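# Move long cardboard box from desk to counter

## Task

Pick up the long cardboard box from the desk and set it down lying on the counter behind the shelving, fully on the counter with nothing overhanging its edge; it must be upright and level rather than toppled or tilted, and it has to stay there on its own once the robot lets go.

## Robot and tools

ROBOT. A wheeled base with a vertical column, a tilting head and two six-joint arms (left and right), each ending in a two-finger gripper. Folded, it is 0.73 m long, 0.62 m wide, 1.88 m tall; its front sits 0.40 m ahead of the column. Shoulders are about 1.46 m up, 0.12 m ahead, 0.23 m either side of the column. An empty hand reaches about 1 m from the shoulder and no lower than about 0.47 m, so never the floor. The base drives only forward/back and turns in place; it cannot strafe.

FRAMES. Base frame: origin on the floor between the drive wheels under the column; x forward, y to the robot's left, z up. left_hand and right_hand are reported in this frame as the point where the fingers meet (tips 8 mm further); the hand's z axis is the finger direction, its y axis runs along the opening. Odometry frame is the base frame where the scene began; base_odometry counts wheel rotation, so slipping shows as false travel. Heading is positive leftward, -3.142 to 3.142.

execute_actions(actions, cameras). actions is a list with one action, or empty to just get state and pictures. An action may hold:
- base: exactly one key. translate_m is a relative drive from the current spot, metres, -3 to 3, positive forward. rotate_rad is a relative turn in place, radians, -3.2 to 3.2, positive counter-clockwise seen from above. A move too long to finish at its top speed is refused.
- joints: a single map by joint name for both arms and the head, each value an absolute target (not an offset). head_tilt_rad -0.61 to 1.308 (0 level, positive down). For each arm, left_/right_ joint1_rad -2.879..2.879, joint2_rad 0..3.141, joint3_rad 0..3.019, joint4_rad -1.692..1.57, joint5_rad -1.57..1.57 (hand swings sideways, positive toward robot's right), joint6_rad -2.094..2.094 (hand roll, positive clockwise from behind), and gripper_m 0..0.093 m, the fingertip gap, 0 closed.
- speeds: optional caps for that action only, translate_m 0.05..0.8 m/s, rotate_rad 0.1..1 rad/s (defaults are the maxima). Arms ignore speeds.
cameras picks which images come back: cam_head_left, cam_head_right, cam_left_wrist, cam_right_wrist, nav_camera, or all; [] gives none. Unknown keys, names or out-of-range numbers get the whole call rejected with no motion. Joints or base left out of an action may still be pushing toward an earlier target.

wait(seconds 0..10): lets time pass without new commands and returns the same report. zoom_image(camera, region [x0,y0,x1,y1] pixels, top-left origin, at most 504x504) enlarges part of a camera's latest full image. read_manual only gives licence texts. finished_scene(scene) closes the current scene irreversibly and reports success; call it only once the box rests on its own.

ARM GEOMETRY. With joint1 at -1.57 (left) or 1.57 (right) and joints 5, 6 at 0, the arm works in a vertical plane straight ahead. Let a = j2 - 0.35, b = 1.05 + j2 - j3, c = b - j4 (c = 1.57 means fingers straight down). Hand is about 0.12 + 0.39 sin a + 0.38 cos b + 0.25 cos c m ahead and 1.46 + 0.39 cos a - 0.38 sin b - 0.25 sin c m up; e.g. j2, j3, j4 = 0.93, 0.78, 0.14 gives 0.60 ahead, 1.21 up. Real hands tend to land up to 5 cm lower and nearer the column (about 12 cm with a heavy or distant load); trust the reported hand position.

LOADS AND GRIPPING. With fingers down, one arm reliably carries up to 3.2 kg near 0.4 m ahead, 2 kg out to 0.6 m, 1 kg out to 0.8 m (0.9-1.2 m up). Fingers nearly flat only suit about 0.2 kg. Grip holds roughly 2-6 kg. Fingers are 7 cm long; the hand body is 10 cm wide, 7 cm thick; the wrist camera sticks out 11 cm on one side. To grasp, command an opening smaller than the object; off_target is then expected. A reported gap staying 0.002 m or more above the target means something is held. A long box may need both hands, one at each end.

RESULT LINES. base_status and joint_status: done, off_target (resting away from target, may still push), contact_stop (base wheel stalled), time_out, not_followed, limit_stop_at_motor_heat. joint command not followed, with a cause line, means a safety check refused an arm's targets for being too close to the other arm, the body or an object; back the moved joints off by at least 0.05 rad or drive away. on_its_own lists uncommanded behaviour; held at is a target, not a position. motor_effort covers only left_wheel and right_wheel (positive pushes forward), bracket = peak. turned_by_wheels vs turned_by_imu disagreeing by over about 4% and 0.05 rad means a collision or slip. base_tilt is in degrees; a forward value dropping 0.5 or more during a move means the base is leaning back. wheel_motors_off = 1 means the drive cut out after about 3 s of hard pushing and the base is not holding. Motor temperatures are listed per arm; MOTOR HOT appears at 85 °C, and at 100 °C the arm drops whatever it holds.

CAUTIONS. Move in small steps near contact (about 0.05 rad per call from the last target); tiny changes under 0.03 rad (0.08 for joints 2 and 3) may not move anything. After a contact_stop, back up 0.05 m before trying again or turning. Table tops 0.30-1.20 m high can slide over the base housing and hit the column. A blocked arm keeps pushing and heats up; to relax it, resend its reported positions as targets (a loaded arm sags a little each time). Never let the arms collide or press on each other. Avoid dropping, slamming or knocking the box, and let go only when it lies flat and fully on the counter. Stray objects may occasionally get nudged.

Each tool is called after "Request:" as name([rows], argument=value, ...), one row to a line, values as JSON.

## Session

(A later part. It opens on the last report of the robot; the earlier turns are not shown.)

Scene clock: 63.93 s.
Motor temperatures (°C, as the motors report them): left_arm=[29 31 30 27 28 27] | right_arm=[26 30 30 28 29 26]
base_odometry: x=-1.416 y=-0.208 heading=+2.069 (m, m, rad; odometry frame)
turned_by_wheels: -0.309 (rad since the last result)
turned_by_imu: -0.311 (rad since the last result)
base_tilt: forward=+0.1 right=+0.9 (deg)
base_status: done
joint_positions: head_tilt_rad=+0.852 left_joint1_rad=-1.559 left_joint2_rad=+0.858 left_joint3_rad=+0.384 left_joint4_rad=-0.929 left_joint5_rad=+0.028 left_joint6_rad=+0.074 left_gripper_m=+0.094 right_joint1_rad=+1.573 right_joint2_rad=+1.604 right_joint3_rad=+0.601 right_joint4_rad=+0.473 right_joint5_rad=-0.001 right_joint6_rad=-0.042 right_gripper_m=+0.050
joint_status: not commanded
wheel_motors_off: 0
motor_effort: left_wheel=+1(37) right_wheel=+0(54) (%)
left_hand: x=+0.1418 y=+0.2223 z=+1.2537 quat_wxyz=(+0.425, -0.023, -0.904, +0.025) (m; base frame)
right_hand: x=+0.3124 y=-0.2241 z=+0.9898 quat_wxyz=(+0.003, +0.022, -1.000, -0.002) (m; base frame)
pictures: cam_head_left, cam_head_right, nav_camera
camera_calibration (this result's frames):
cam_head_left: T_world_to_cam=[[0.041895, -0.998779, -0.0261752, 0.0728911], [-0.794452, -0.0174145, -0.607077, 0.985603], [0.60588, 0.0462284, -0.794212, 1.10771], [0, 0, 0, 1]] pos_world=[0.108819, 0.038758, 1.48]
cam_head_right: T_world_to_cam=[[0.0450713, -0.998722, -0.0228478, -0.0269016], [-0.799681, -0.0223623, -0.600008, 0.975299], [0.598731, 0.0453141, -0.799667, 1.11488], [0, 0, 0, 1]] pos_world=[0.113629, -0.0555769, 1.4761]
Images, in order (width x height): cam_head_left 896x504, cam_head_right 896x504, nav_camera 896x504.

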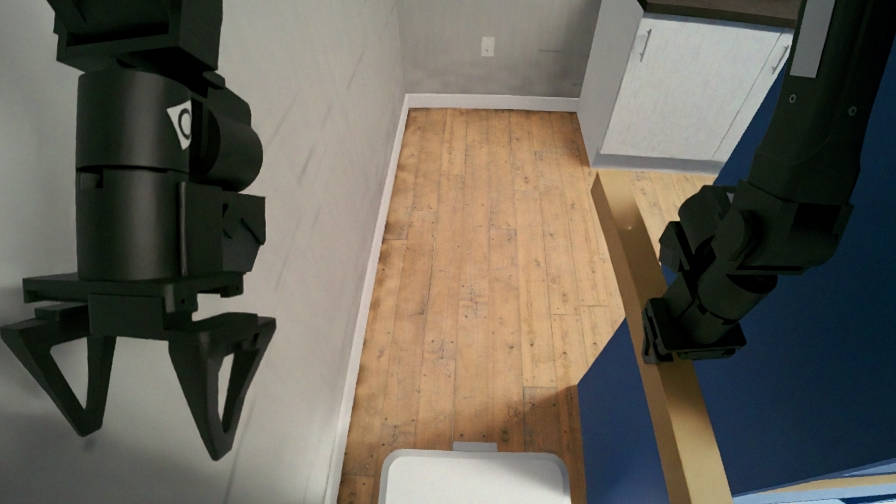

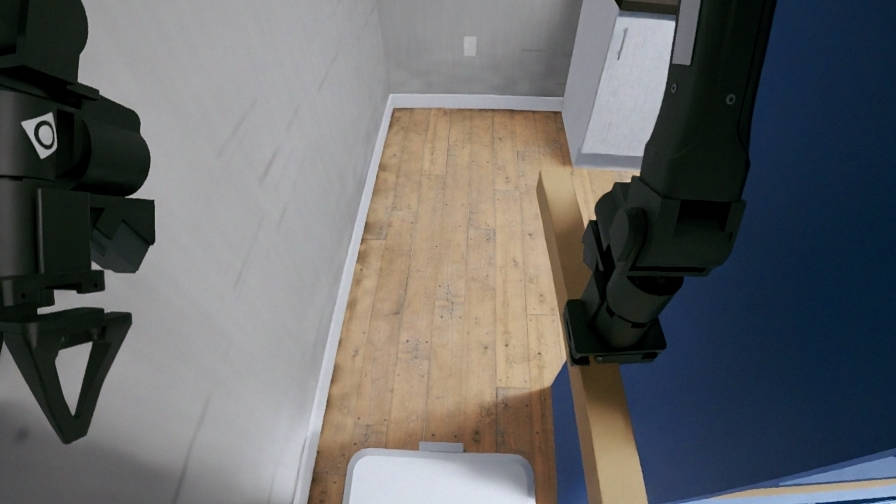

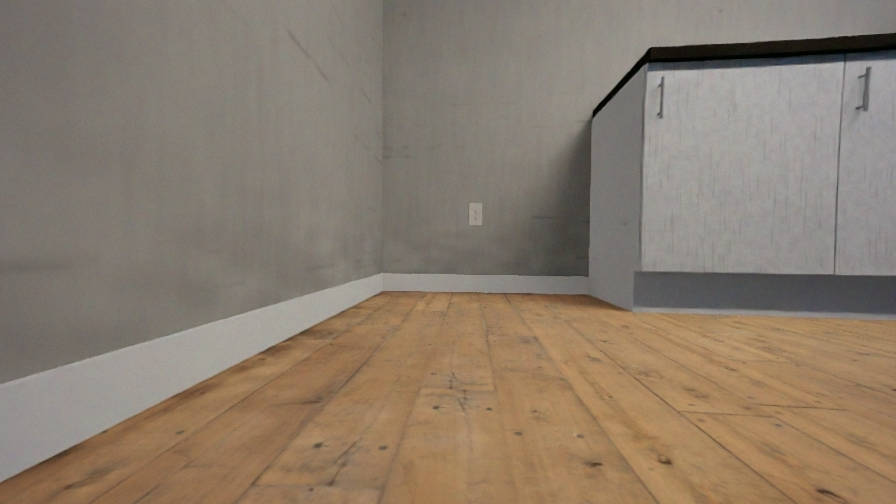

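Request:
execute_actions([
  {"base":{"translate_m":0.74},"joints":{"head_tilt_rad":0.75}},
], cameras=[])

Request:
execute_actions([
  {"base":{"rotate_rad":-0.42}},
], cameras=[])

Request:
execute_actions([
  {"base":{"translate_m":0.25},"joints":{"right_joint2_rad":1.2,"right_joint3_rad":0.58,"right_joint4_rad":0.1}},
], cameras=["cam_head_left","cam_left_wrist","cam_right_wrist"])

Scene clock: 75.57 s.
Motor temperatures (°C, as the motors report them): left_arm=[29 31 30 27 28 27] | right_arm=[26 30 30 28 29 26]
base_odometry: x=-1.769 y=+0.442 heading=+2.069 (m, m, rad; odometry frame)
turned_by_wheels: +0.000 (rad since the last result)
turned_by_imu: -0.001 (rad since the last result)
base_tilt: forward=+0.2 right=+0.8 (deg)
base_status: done
joint_positions: head_tilt_rad=+0.765 left_joint1_rad=-1.559 left_joint2_rad=+0.858 left_joint3_rad=+0.385 left_joint4_rad=-0.929 left_joint5_rad=+0.028 left_joint6_rad=+0.074 left_gripper_m=+0.094 right_joint1_rad=+1.573 right_joint2_rad=+1.604 right_joint3_rad=+0.604 right_joint4_rad=+0.474 right_joint5_rad=-0.001 right_joint6_rad=-0.042 right_gripper_m=+0.050
joint_status: all done
wheel_motors_off: 0
motor_effort: left_wheel=+1(51) right_wheel=+5(61) (%)
left_hand: x=+0.1424 y=+0.2223 z=+1.2535 quat_wxyz=(+0.425, -0.023, -0.905, +0.025) (m; base frame)
right_hand: x=+0.3143 y=-0.2241 z=+0.9893 quat_wxyz=(+0.001, +0.022, -1.000, -0.002) (m; base frame)
pictures: none
No camera images: the call's "cameras" was empty. Leave "cameras" out to get every camera's image.

Scene clock: 77.17 s.
Motor temperatures (°C, as the motors report them): left_arm=[29 31 30 27 28 27] | right_arm=[26 30 30 28 29 26]
base_odometry: x=-1.769 y=+0.443 heading=+1.650 (m, m, rad; odometry frame)
turned_by_wheels: -0.419 (rad since the last result)
turned_by_imu: -0.423 (rad since the last result)
base_tilt: forward=+0.2 right=+0.8 (deg)
base_status: done
joint_positions: head_tilt_rad=+0.765 left_joint1_rad=-1.559 left_joint2_rad=+0.858 left_joint3_rad=+0.385 left_joint4_rad=-0.929 left_joint5_rad=+0.028 left_joint6_rad=+0.074 left_gripper_m=+0.094 right_joint1_rad=+1.573 right_joint2_rad=+1.604 right_joint3_rad=+0.604 right_joint4_rad=+0.474 right_joint5_rad=-0.001 right_joint6_rad=-0.042 right_gripper_m=+0.050
joint_status: not commanded
wheel_motors_off: 0
motor_effort: left_wheel=+2(40) right_wheel=+0(55) (%)
left_hand: x=+0.1424 y=+0.2223 z=+1.2535 quat_wxyz=(+0.425, -0.023, -0.905, +0.025) (m; base frame)
right_hand: x=+0.3143 y=-0.2241 z=+0.9893 quat_wxyz=(+0.001, +0.022, -1.000, -0.002) (m; base frame)
pictures: none
No camera images: the call's "cameras" was empty. Leave "cameras" out to get every camera's image.

Scene clock: 79.10 s.
Motor temperatures (°C, as the motors report them): left_arm=[29 31 30 27 28 27] | right_arm=[26 30 30 28 29 26]
base_odometry: x=-1.789 y=+0.692 heading=+1.649 (m, m, rad; odometry frame)
turned_by_wheels: -0.001 (rad since the last result)
turned_by_imu: -0.001 (rad since the last result)
base_tilt: forward=+0.2 right=+0.9 (deg)
base_status: done
joint_positions: head_tilt_rad=+0.765 left_joint1_rad=-1.559 left_joint2_rad=+0.858 left_joint3_rad=+0.385 left_joint4_rad=-0.929 left_joint5_rad=+0.028 left_joint6_rad=+0.074 left_gripper_m=+0.094 right_joint1_rad=+1.573 right_joint2_rad=+1.196 right_joint3_rad=+0.585 right_joint4_rad=+0.112 right_joint5_rad=-0.001 right_joint6_rad=-0.042 right_gripper_m=+0.050
joint_status: all done
wheel_motors_off: 0
motor_effort: left_wheel=-1(51) right_wheel=+0(55) (%)
left_hand: x=+0.1422 y=+0.2223 z=+1.2535 quat_wxyz=(+0.425, -0.023, -0.905, +0.025) (m; base frame)
right_hand: x=+0.3860 y=-0.2242 z=+1.0839 quat_wxyz=(-0.013, +0.022, -1.000, -0.001) (m; base frame)
pictures: cam_head_left, cam_left_wrist, cam_right_wrist
camera_calibration (this result's frames):
cam_head_left: T_world_to_cam=[[0.0440156, -0.998779, -0.0224268, 0.0670125], [-0.738558, -0.0174145, -0.673965, 1.08582], [0.672752, 0.0462284, -0.738423, 1.01846], [0, 0, 0, 1]] pos_world=[0.113821, 0.038758, 1.48536]
cam_left_wrist: T_world_to_cam=[[-0.0224424, -0.99777, 0.0628647, 0.146772], [-0.0713341, 0.0643184, 0.995377, -1.24964], [-0.9972, 0.0178542, -0.0726184, 0.353223], [0, 0, 0, 1]] pos_world=[0.266386, 0.220513, 1.26028]
cam_right_wrist: T_world_to_cam=[[0.0406942, -0.999088, -0.012946, -0.227985], [-0.830205, -0.0410193, 0.555948, -0.287224], [-0.555972, -0.011876, -0.831116, 1.23573], [0, 0, 0, 1]] pos_world=[0.457853, -0.224883, 1.18376]
Images, in order (width x height): cam_head_left 896x504, cam_left_wrist 616x616, cam_right_wrist 616x616.

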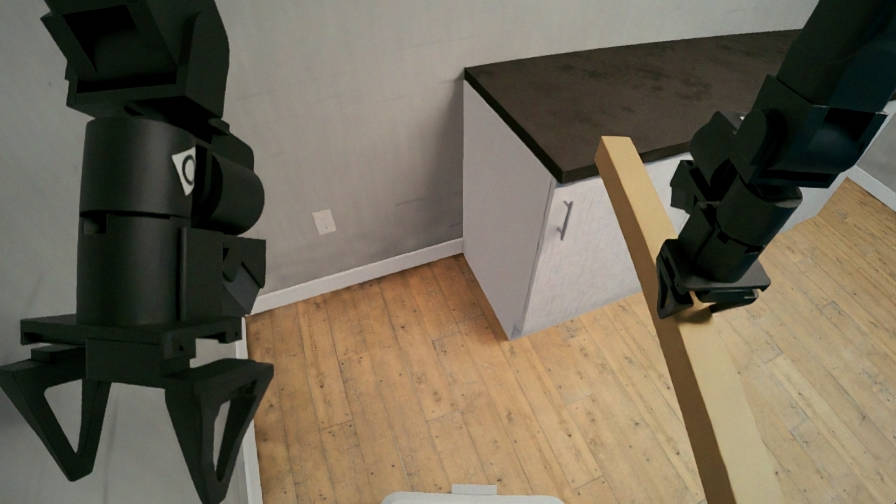

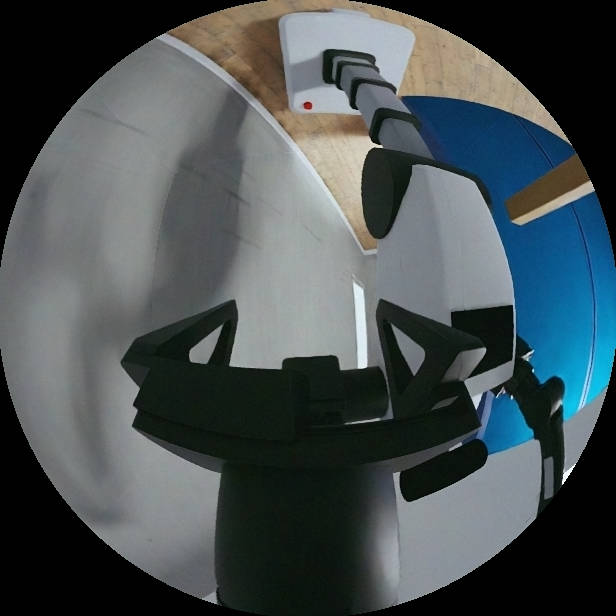

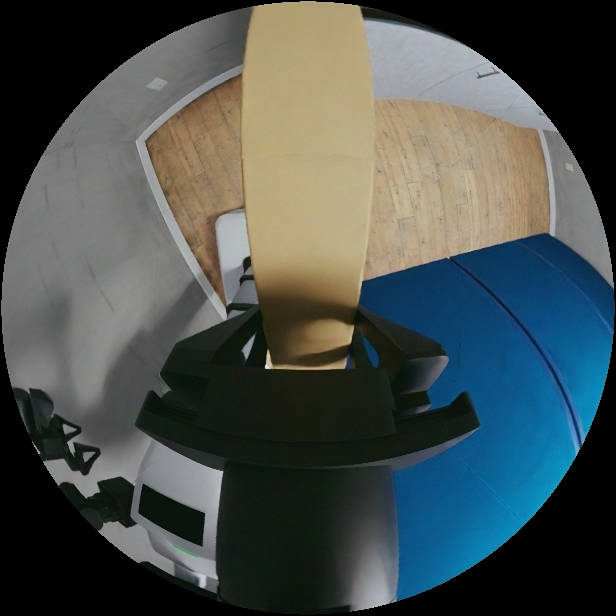

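Request:
execute_actions([
  {"base":{"rotate_rad":-0.21},"joints":{"right_joint2_rad":1.64,"right_joint3_rad":1.93,"right_joint4_rad":-0.81,"right_joint6_rad":0.95,"head_tilt_rad":0.85}},
], cameras=[])

Request:
execute_actions([
  {"base":{"translate_m":0.45}},
], cameras=["cam_head_left","cam_head_right","cam_right_wrist","nav_camera"])

Scene clock: 89.97 s.
Motor temperatures (°C, as the motors report them): left_arm=[29 31 30 27 28 27] | right_arm=[26 30 30 28 29 27]
base_odometry: x=-1.789 y=+0.692 heading=+1.441 (m, m, rad; odometry frame)
turned_by_wheels: -0.209 (rad since the last result)
turned_by_imu: -0.210 (rad since the last result)
base_tilt: forward=+0.2 right=+0.9 (deg)
base_status: done
joint_positions: head_tilt_rad=+0.851 left_joint1_rad=-1.559 left_joint2_rad=+0.858 left_joint3_rad=+0.385 left_joint4_rad=-0.929 left_joint5_rad=+0.028 left_joint6_rad=+0.074 left_gripper_m=+0.094 right_joint1_rad=+1.564 right_joint2_rad=+1.645 right_joint3_rad=+1.907 right_joint4_rad=-0.797 right_joint5_rad=+0.002 right_joint6_rad=+0.941 right_gripper_m=+0.050
joint_status: all done
wheel_motors_off: 0
motor_effort: left_wheel=+1(42) right_wheel=-1(54) (%)
left_hand: x=+0.1422 y=+0.2223 z=+1.2535 quat_wxyz=(+0.425, -0.023, -0.905, +0.025) (m; base frame)
right_hand: x=+0.7618 y=-0.2307 z=+1.0439 quat_wxyz=(+0.003, -0.455, -0.890, +0.006) (m; base frame)
pictures: none
No camera images: the call's "cameras" was empty. Leave "cameras" out to get every camera's image.

Scene clock: 92.40 s.
Motor temperatures (°C, as the motors report them): left_arm=[29 31 30 27 28 27] | right_arm=[26 31 30 28 29 27]
base_odometry: x=-1.731 y=+1.138 heading=+1.441 (m, m, rad; odometry frame)
turned_by_wheels: +0.000 (rad since the last result)
turned_by_imu: -0.001 (rad since the last result)
base_tilt: forward=+0.2 right=+0.8 (deg)
base_status: done
joint_positions: head_tilt_rad=+0.852 left_joint1_rad=-1.559 left_joint2_rad=+0.859 left_joint3_rad=+0.385 left_joint4_rad=-0.929 left_joint5_rad=+0.028 left_joint6_rad=+0.074 left_gripper_m=+0.094 right_joint1_rad=+1.565 right_joint2_rad=+1.645 right_joint3_rad=+1.908 right_joint4_rad=-0.801 right_joint5_rad=+0.001 right_joint6_rad=+0.942 right_gripper_m=+0.050
joint_status: not commanded
wheel_motors_off: 0
motor_effort: left_wheel=+0(44) right_wheel=+1(61) (%)
left_hand: x=+0.1426 y=+0.2223 z=+1.2534 quat_wxyz=(+0.425, -0.023, -0.905, +0.025) (m; base frame)
right_hand: x=+0.7615 y=-0.2298 z=+1.0442 quat_wxyz=(+0.005, -0.455, -0.890, +0.006) (m; base frame)
pictures: cam_head_left, cam_head_right, cam_right_wrist, nav_camera
camera_calibration (this result's frames):
cam_head_left: T_world_to_cam=[[0.0418982, -0.998779, -0.02617, 0.072883], [-0.794377, -0.0174145, -0.607175, 0.985751], [0.605978, 0.0462284, -0.794137, 1.10759], [0, 0, 0, 1]] pos_world=[0.108826, 0.038758, 1.48001]
cam_head_right: T_world_to_cam=[[0.0450741, -0.998722, -0.0228422, -0.0269103], [-0.799607, -0.0223623, -0.600108, 0.975448], [0.59883, 0.0453141, -0.799593, 1.11476], [0, 0, 0, 1]] pos_world=[0.113637, -0.0555769, 1.47611]
cam_right_wrist: T_world_to_cam=[[-0.811927, -0.583743, 0.00445836, 0.477167], [-0.473571, 0.663117, 0.579661, -0.0882038], [-0.341329, 0.468531, -0.814846, 1.34143], [0, 0, 0, 1]] pos_world=[0.803524, -0.291469, 1.14206]
Images, in order (width x height): cam_head_left 896x504, cam_head_right 896x504, cam_right_wrist 616x616, nav_camera 896x504.

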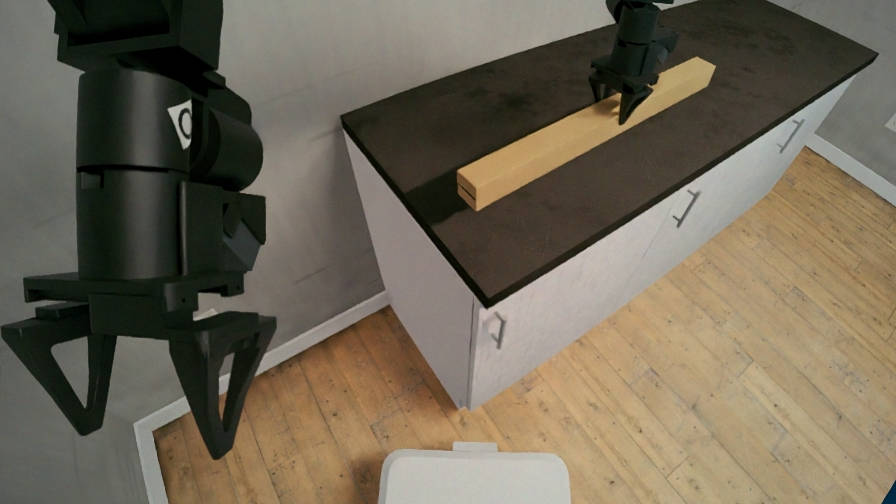

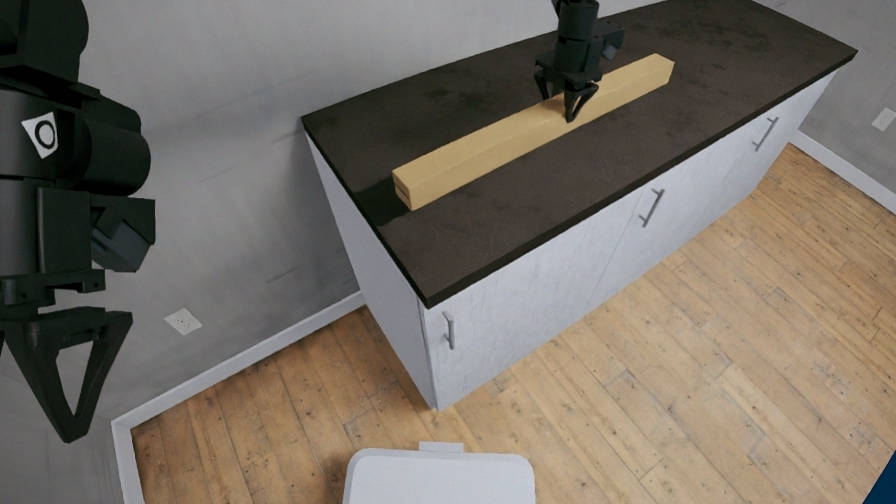

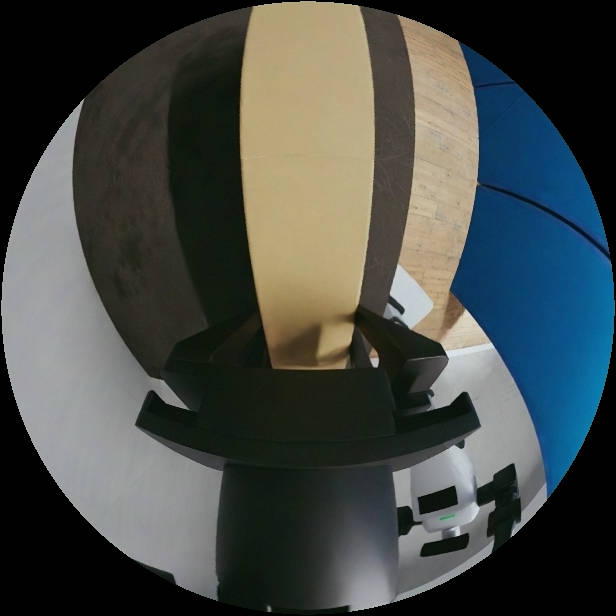

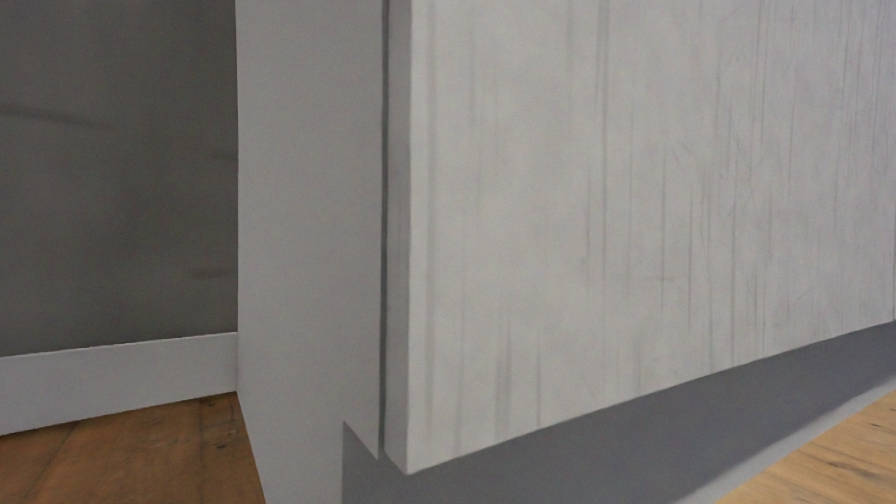

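Request:
execute_actions([
  {"base":{"translate_m":0.07},"joints":{"right_joint2_rad":1.83,"right_joint3_rad":2.08,"right_joint4_rad":-0.76}},
], cameras=["cam_head_left","cam_right_wrist"])

Request:
execute_actions([
  {"joints":{"right_joint2_rad":1.89,"right_joint3_rad":2.13,"right_joint4_rad":-0.75}},
], cameras=["cam_head_left"])

Scene clock: 97.03 s.
Motor temperatures (°C, as the motors report them): left_arm=[29 31 30 27 28 27] | right_arm=[26 32 31 28 29 27]
base_odometry: x=-1.721 y=+1.208 heading=+1.441 (m, m, rad; odometry frame)
turned_by_wheels: +0.000 (rad since the last result)
turned_by_imu: -0.001 (rad since the last result)
base_tilt: forward=+0.2 right=+0.9 (deg)
base_status: done
joint_positions: head_tilt_rad=+0.852 left_joint1_rad=-1.559 left_joint2_rad=+0.859 left_joint3_rad=+0.384 left_joint4_rad=-0.929 left_joint5_rad=+0.028 left_joint6_rad=+0.074 left_gripper_m=+0.094 right_joint1_rad=+1.565 right_joint2_rad=+1.827 right_joint3_rad=+2.057 right_joint4_rad=-0.764 right_joint5_rad=+0.001 right_joint6_rad=+0.942 right_gripper_m=+0.050
joint_status: all done
wheel_motors_off: 0
motor_effort: left_wheel=+0(34) right_wheel=+0(40) (%)
left_hand: x=+0.1417 y=+0.2223 z=+1.2537 quat_wxyz=(+0.425, -0.023, -0.904, +0.025) (m; base frame)
right_hand: x=+0.7659 y=-0.2302 z=+0.9665 quat_wxyz=(+0.003, -0.455, -0.890, +0.005) (m; base frame)
pictures: cam_head_left, cam_right_wrist
camera_calibration (this result's frames):
cam_head_left: T_world_to_cam=[[0.0418936, -0.998779, -0.0261775, 0.0728947], [-0.794485, -0.0174145, -0.607034, 0.985538], [0.605837, 0.0462284, -0.794245, 1.10777], [0, 0, 0, 1]] pos_world=[0.108816, 0.038758, 1.48]
cam_right_wrist: T_world_to_cam=[[-0.812149, -0.583449, 0.00136807, 0.484111], [-0.47554, 0.663297, 0.577839, -0.037438], [-0.338047, 0.468641, -0.81615, 1.27856], [0, 0, 0, 1]] pos_world=[0.807579, -0.291897, 1.06446]
Images, in order (width x height): cam_head_left 896x504, cam_right_wrist 616x616.

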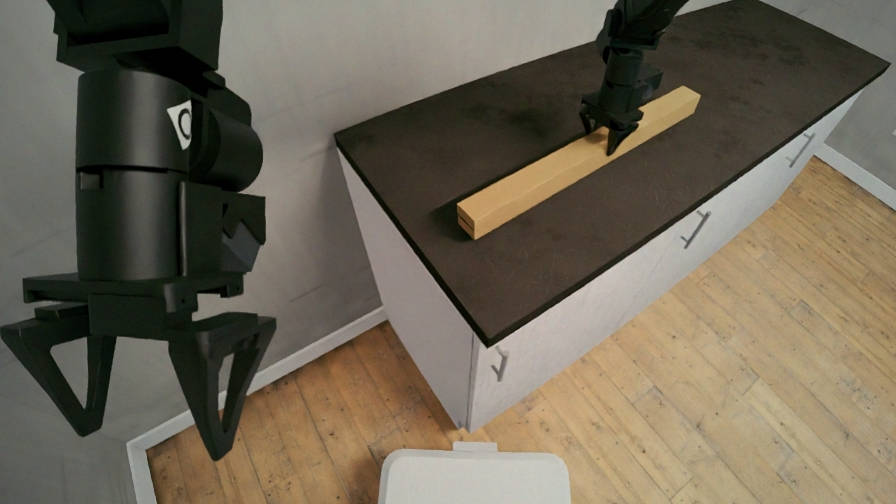

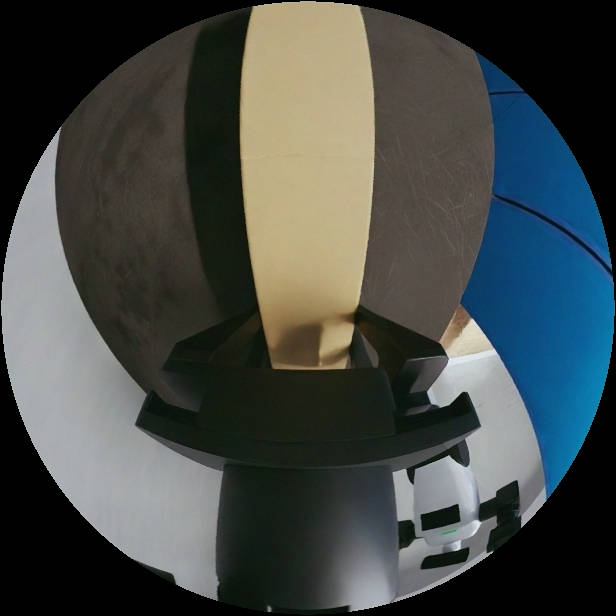

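Scene clock: 97.77 s.
Motor temperatures (°C, as the motors report them): left_arm=[29 31 30 27 28 27] | right_arm=[26 32 31 28 29 27]
base_odometry: x=-1.721 y=+1.208 heading=+1.441 (m, m, rad; odometry frame)
turned_by_wheels: +0.000 (rad since the last result)
turned_by_imu: +0.000 (rad since the last result)
base_tilt: forward=+0.2 right=+0.8 (deg)
base_status: not commanded
joint_positions: head_tilt_rad=+0.852 left_joint1_rad=-1.559 left_joint2_rad=+0.859 left_joint3_rad=+0.384 left_joint4_rad=-0.929 left_joint5_rad=+0.028 left_joint6_rad=+0.074 left_gripper_m=+0.094 right_joint1_rad=+1.565 right_joint2_rad=+1.867 right_joint3_rad=+2.096 right_joint4_rad=-0.758 right_joint5_rad=+0.001 right_joint6_rad=+0.942 right_gripper_m=+0.050
joint_status: all done
wheel_motors_off: 0
motor_effort: left_wheel=+0(1) right_wheel=+2(1) (%)
left_hand: x=+0.1417 y=+0.2223 z=+1.2537 quat_wxyz=(+0.425, -0.023, -0.904, +0.025) (m; base frame)
right_hand: x=+0.7674 y=-0.2303 z=+0.9504 quat_wxyz=(+0.001, -0.455, -0.890, +0.004) (m; base frame)
pictures: cam_head_left
camera_calibration (this result's frames):
cam_head_left: T_world_to_cam=[[0.0418936, -0.998779, -0.0261775, 0.0728947], [-0.794485, -0.0174145, -0.607034, 0.985538], [0.605837, 0.0462284, -0.794245, 1.10777], [0, 0, 0, 1]] pos_world=[0.108816, 0.038758, 1.48]
Images, in order (width x height): cam_head_left 896x504.

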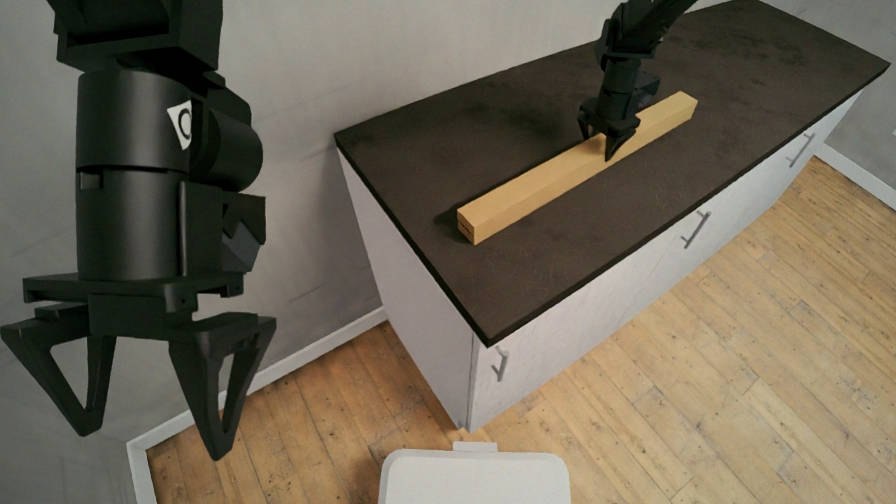

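Request:
execute_actions([
  {"joints":{"right_joint2_rad":1.94,"right_joint3_rad":2.17}},
], cameras=["cam_right_wrist"])

Scene clock: 100.30 s.
Motor temperatures (°C, as the motors report them): left_arm=[29 31 30 27 28 27] | right_arm=[26 32 32 28 29 27]
base_odometry: x=-1.721 y=+1.208 heading=+1.441 (m, m, rad; odometry frame)
turned_by_wheels: +0.000 (rad since the last result)
turned_by_imu: +0.000 (rad since the last result)
base_tilt: forward=+0.1 right=+0.9 (deg)
base_status: not commanded
joint_positions: head_tilt_rad=+0.852 left_joint1_rad=-1.559 left_joint2_rad=+0.859 left_joint3_rad=+0.384 left_joint4_rad=-0.929 left_joint5_rad=+0.028 left_joint6_rad=+0.074 left_gripper_m=+0.094 right_joint1_rad=+1.565 right_joint2_rad=+1.899 right_joint3_rad=+2.139 right_joint4_rad=-0.758 right_joint5_rad=-0.005 right_joint6_rad=+0.942 right_gripper_m=+0.050
joint_status: all done
wheel_motors_off: 0
motor_effort: left_wheel=+0(1) right_wheel=+1(2) (%)
left_hand: x=+0.1417 y=+0.2223 z=+1.2537 quat_wxyz=(+0.425, -0.023, -0.904, +0.025) (m; base frame)
right_hand: x=+0.7740 y=-0.2293 z=+0.9414 quat_wxyz=(-0.002, -0.455, -0.890, -0.001) (m; base frame)
pictures: cam_right_wrist
camera_calibration (this result's frames):
cam_right_wrist: T_world_to_cam=[[-0.812226, -0.583147, -0.0151068, 0.506913], [-0.484355, 0.65974, 0.574581, -0.0106502], [-0.325099, 0.474007, -0.818308, 1.25359], [0, 0, 0, 1]] pos_world=[0.814111, -0.29158, 1.0396]
Images, in order (width x height): cam_right_wrist 616x616.

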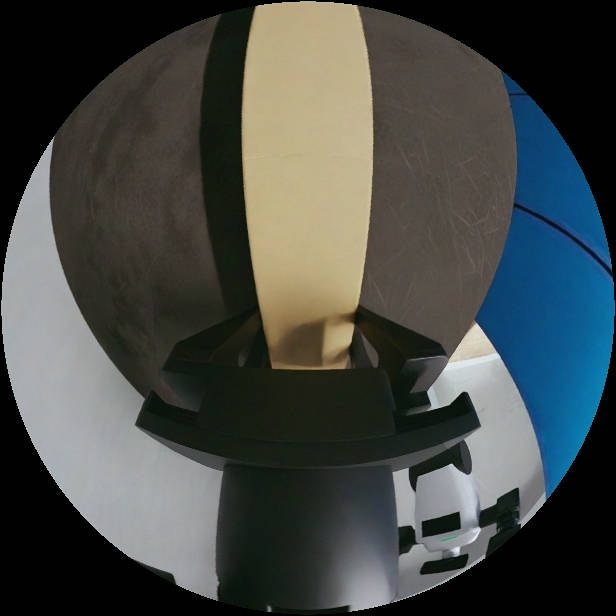

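The box has touched the counter. Releasing and lifting clear.

Request:
execute_actions([
  {"joints":{"right_joint2_rad":1.91,"right_joint3_rad":2.14,"right_gripper_m":0.093}},
], cameras=[])

Request:
execute_actions([
  {"joints":{"right_joint2_rad":1.66,"right_joint3_rad":1.97,"right_joint4_rad":-0.81}},
], cameras=["cam_head_left","cam_right_wrist"])

Scene clock: 103.63 s.
Motor temperatures (°C, as the motors report them): left_arm=[29 31 30 27 28 27] | right_arm=[26 32 32 28 29 27]
base_odometry: x=-1.721 y=+1.208 heading=+1.441 (m, m, rad; odometry frame)
turned_by_wheels: +0.000 (rad since the last result)
turned_by_imu: -0.001 (rad since the last result)
base_tilt: forward=+0.3 right=+0.9 (deg)
base_status: not commanded
joint_positions: head_tilt_rad=+0.852 left_joint1_rad=-1.559 left_joint2_rad=+0.859 left_joint3_rad=+0.384 left_joint4_rad=-0.929 left_joint5_rad=+0.028 left_joint6_rad=+0.074 left_gripper_m=+0.094 right_joint1_rad=+1.565 right_joint2_rad=+1.899 right_joint3_rad=+2.139 right_joint4_rad=-0.758 right_joint5_rad=-0.003 right_joint6_rad=+0.943 right_gripper_m=+0.093
joint_status: all done
wheel_motors_off: 0
motor_effort: left_wheel=+0(0) right_wheel=+1(1) (%)
left_hand: x=+0.1417 y=+0.2223 z=+1.2537 quat_wxyz=(+0.425, -0.023, -0.904, +0.025) (m; base frame)
right_hand: x=+0.7740 y=-0.2297 z=+0.9414 quat_wxyz=(-0.003, -0.455, -0.890, +0.000) (m; base frame)
pictures: none
No camera images: the call's "cameras" was empty. Leave "cameras" out to get every camera's image.

Scene clock: 104.77 s.
Motor temperatures (°C, as the motors report them): left_arm=[29 31 30 27 28 27] | right_arm=[26 33 32 28 29 27]
base_odometry: x=-1.721 y=+1.208 heading=+1.441 (m, m, rad; odometry frame)
turned_by_wheels: +0.000 (rad since the last result)
turned_by_imu: +0.000 (rad since the last result)
base_tilt: forward=+0.2 right=+0.8 (deg)
base_status: not commanded
joint_positions: head_tilt_rad=+0.852 left_joint1_rad=-1.559 left_joint2_rad=+0.859 left_joint3_rad=+0.384 left_joint4_rad=-0.929 left_joint5_rad=+0.028 left_joint6_rad=+0.074 left_gripper_m=+0.094 right_joint1_rad=+1.565 right_joint2_rad=+1.642 right_joint3_rad=+1.963 right_joint4_rad=-0.806 right_joint5_rad=-0.002 right_joint6_rad=+0.943 right_gripper_m=+0.093
joint_status: all done
wheel_motors_off: 0
motor_effort: left_wheel=+0(0) right_wheel=+1(1) (%)
left_hand: x=+0.1417 y=+0.2223 z=+1.2537 quat_wxyz=(+0.425, -0.023, -0.904, +0.025) (m; base frame)
right_hand: x=+0.7890 y=-0.2292 z=+1.0610 quat_wxyz=(-0.018, -0.455, -0.890, -0.007) (m; base frame)
pictures: cam_head_left, cam_right_wrist
camera_calibration (this result's frames):
cam_head_left: T_world_to_cam=[[0.0418936, -0.998779, -0.0261775, 0.0728947], [-0.794485, -0.0174145, -0.607034, 0.985538], [0.605837, 0.0462284, -0.794245, 1.10777], [0, 0, 0, 1]] pos_world=[0.108816, 0.038758, 1.48]
cam_right_wrist: T_world_to_cam=[[-0.811709, -0.582697, -0.0399147, 0.546911], [-0.502466, 0.661837, 0.556327, -0.0380503], [-0.297753, 0.471631, -0.830005, 1.34664], [0, 0, 0, 1]] pos_world=[0.825778, -0.291248, 1.16071]
Images, in order (width x height): cam_head_left 896x504, cam_right_wrist 616x616.

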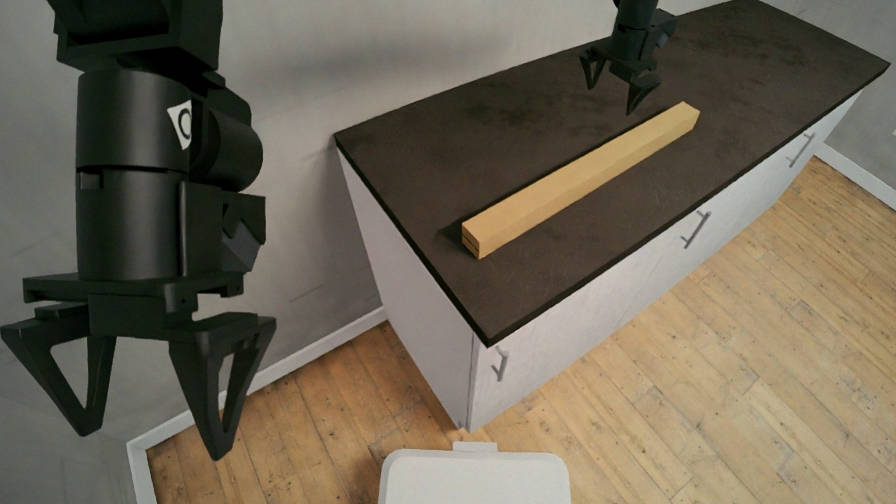

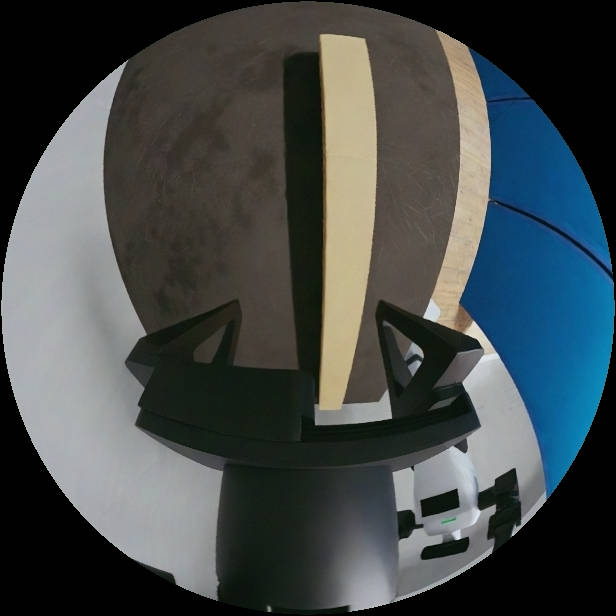

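Request:
finished_scene(scene=2)

The scene is finished: the task was done.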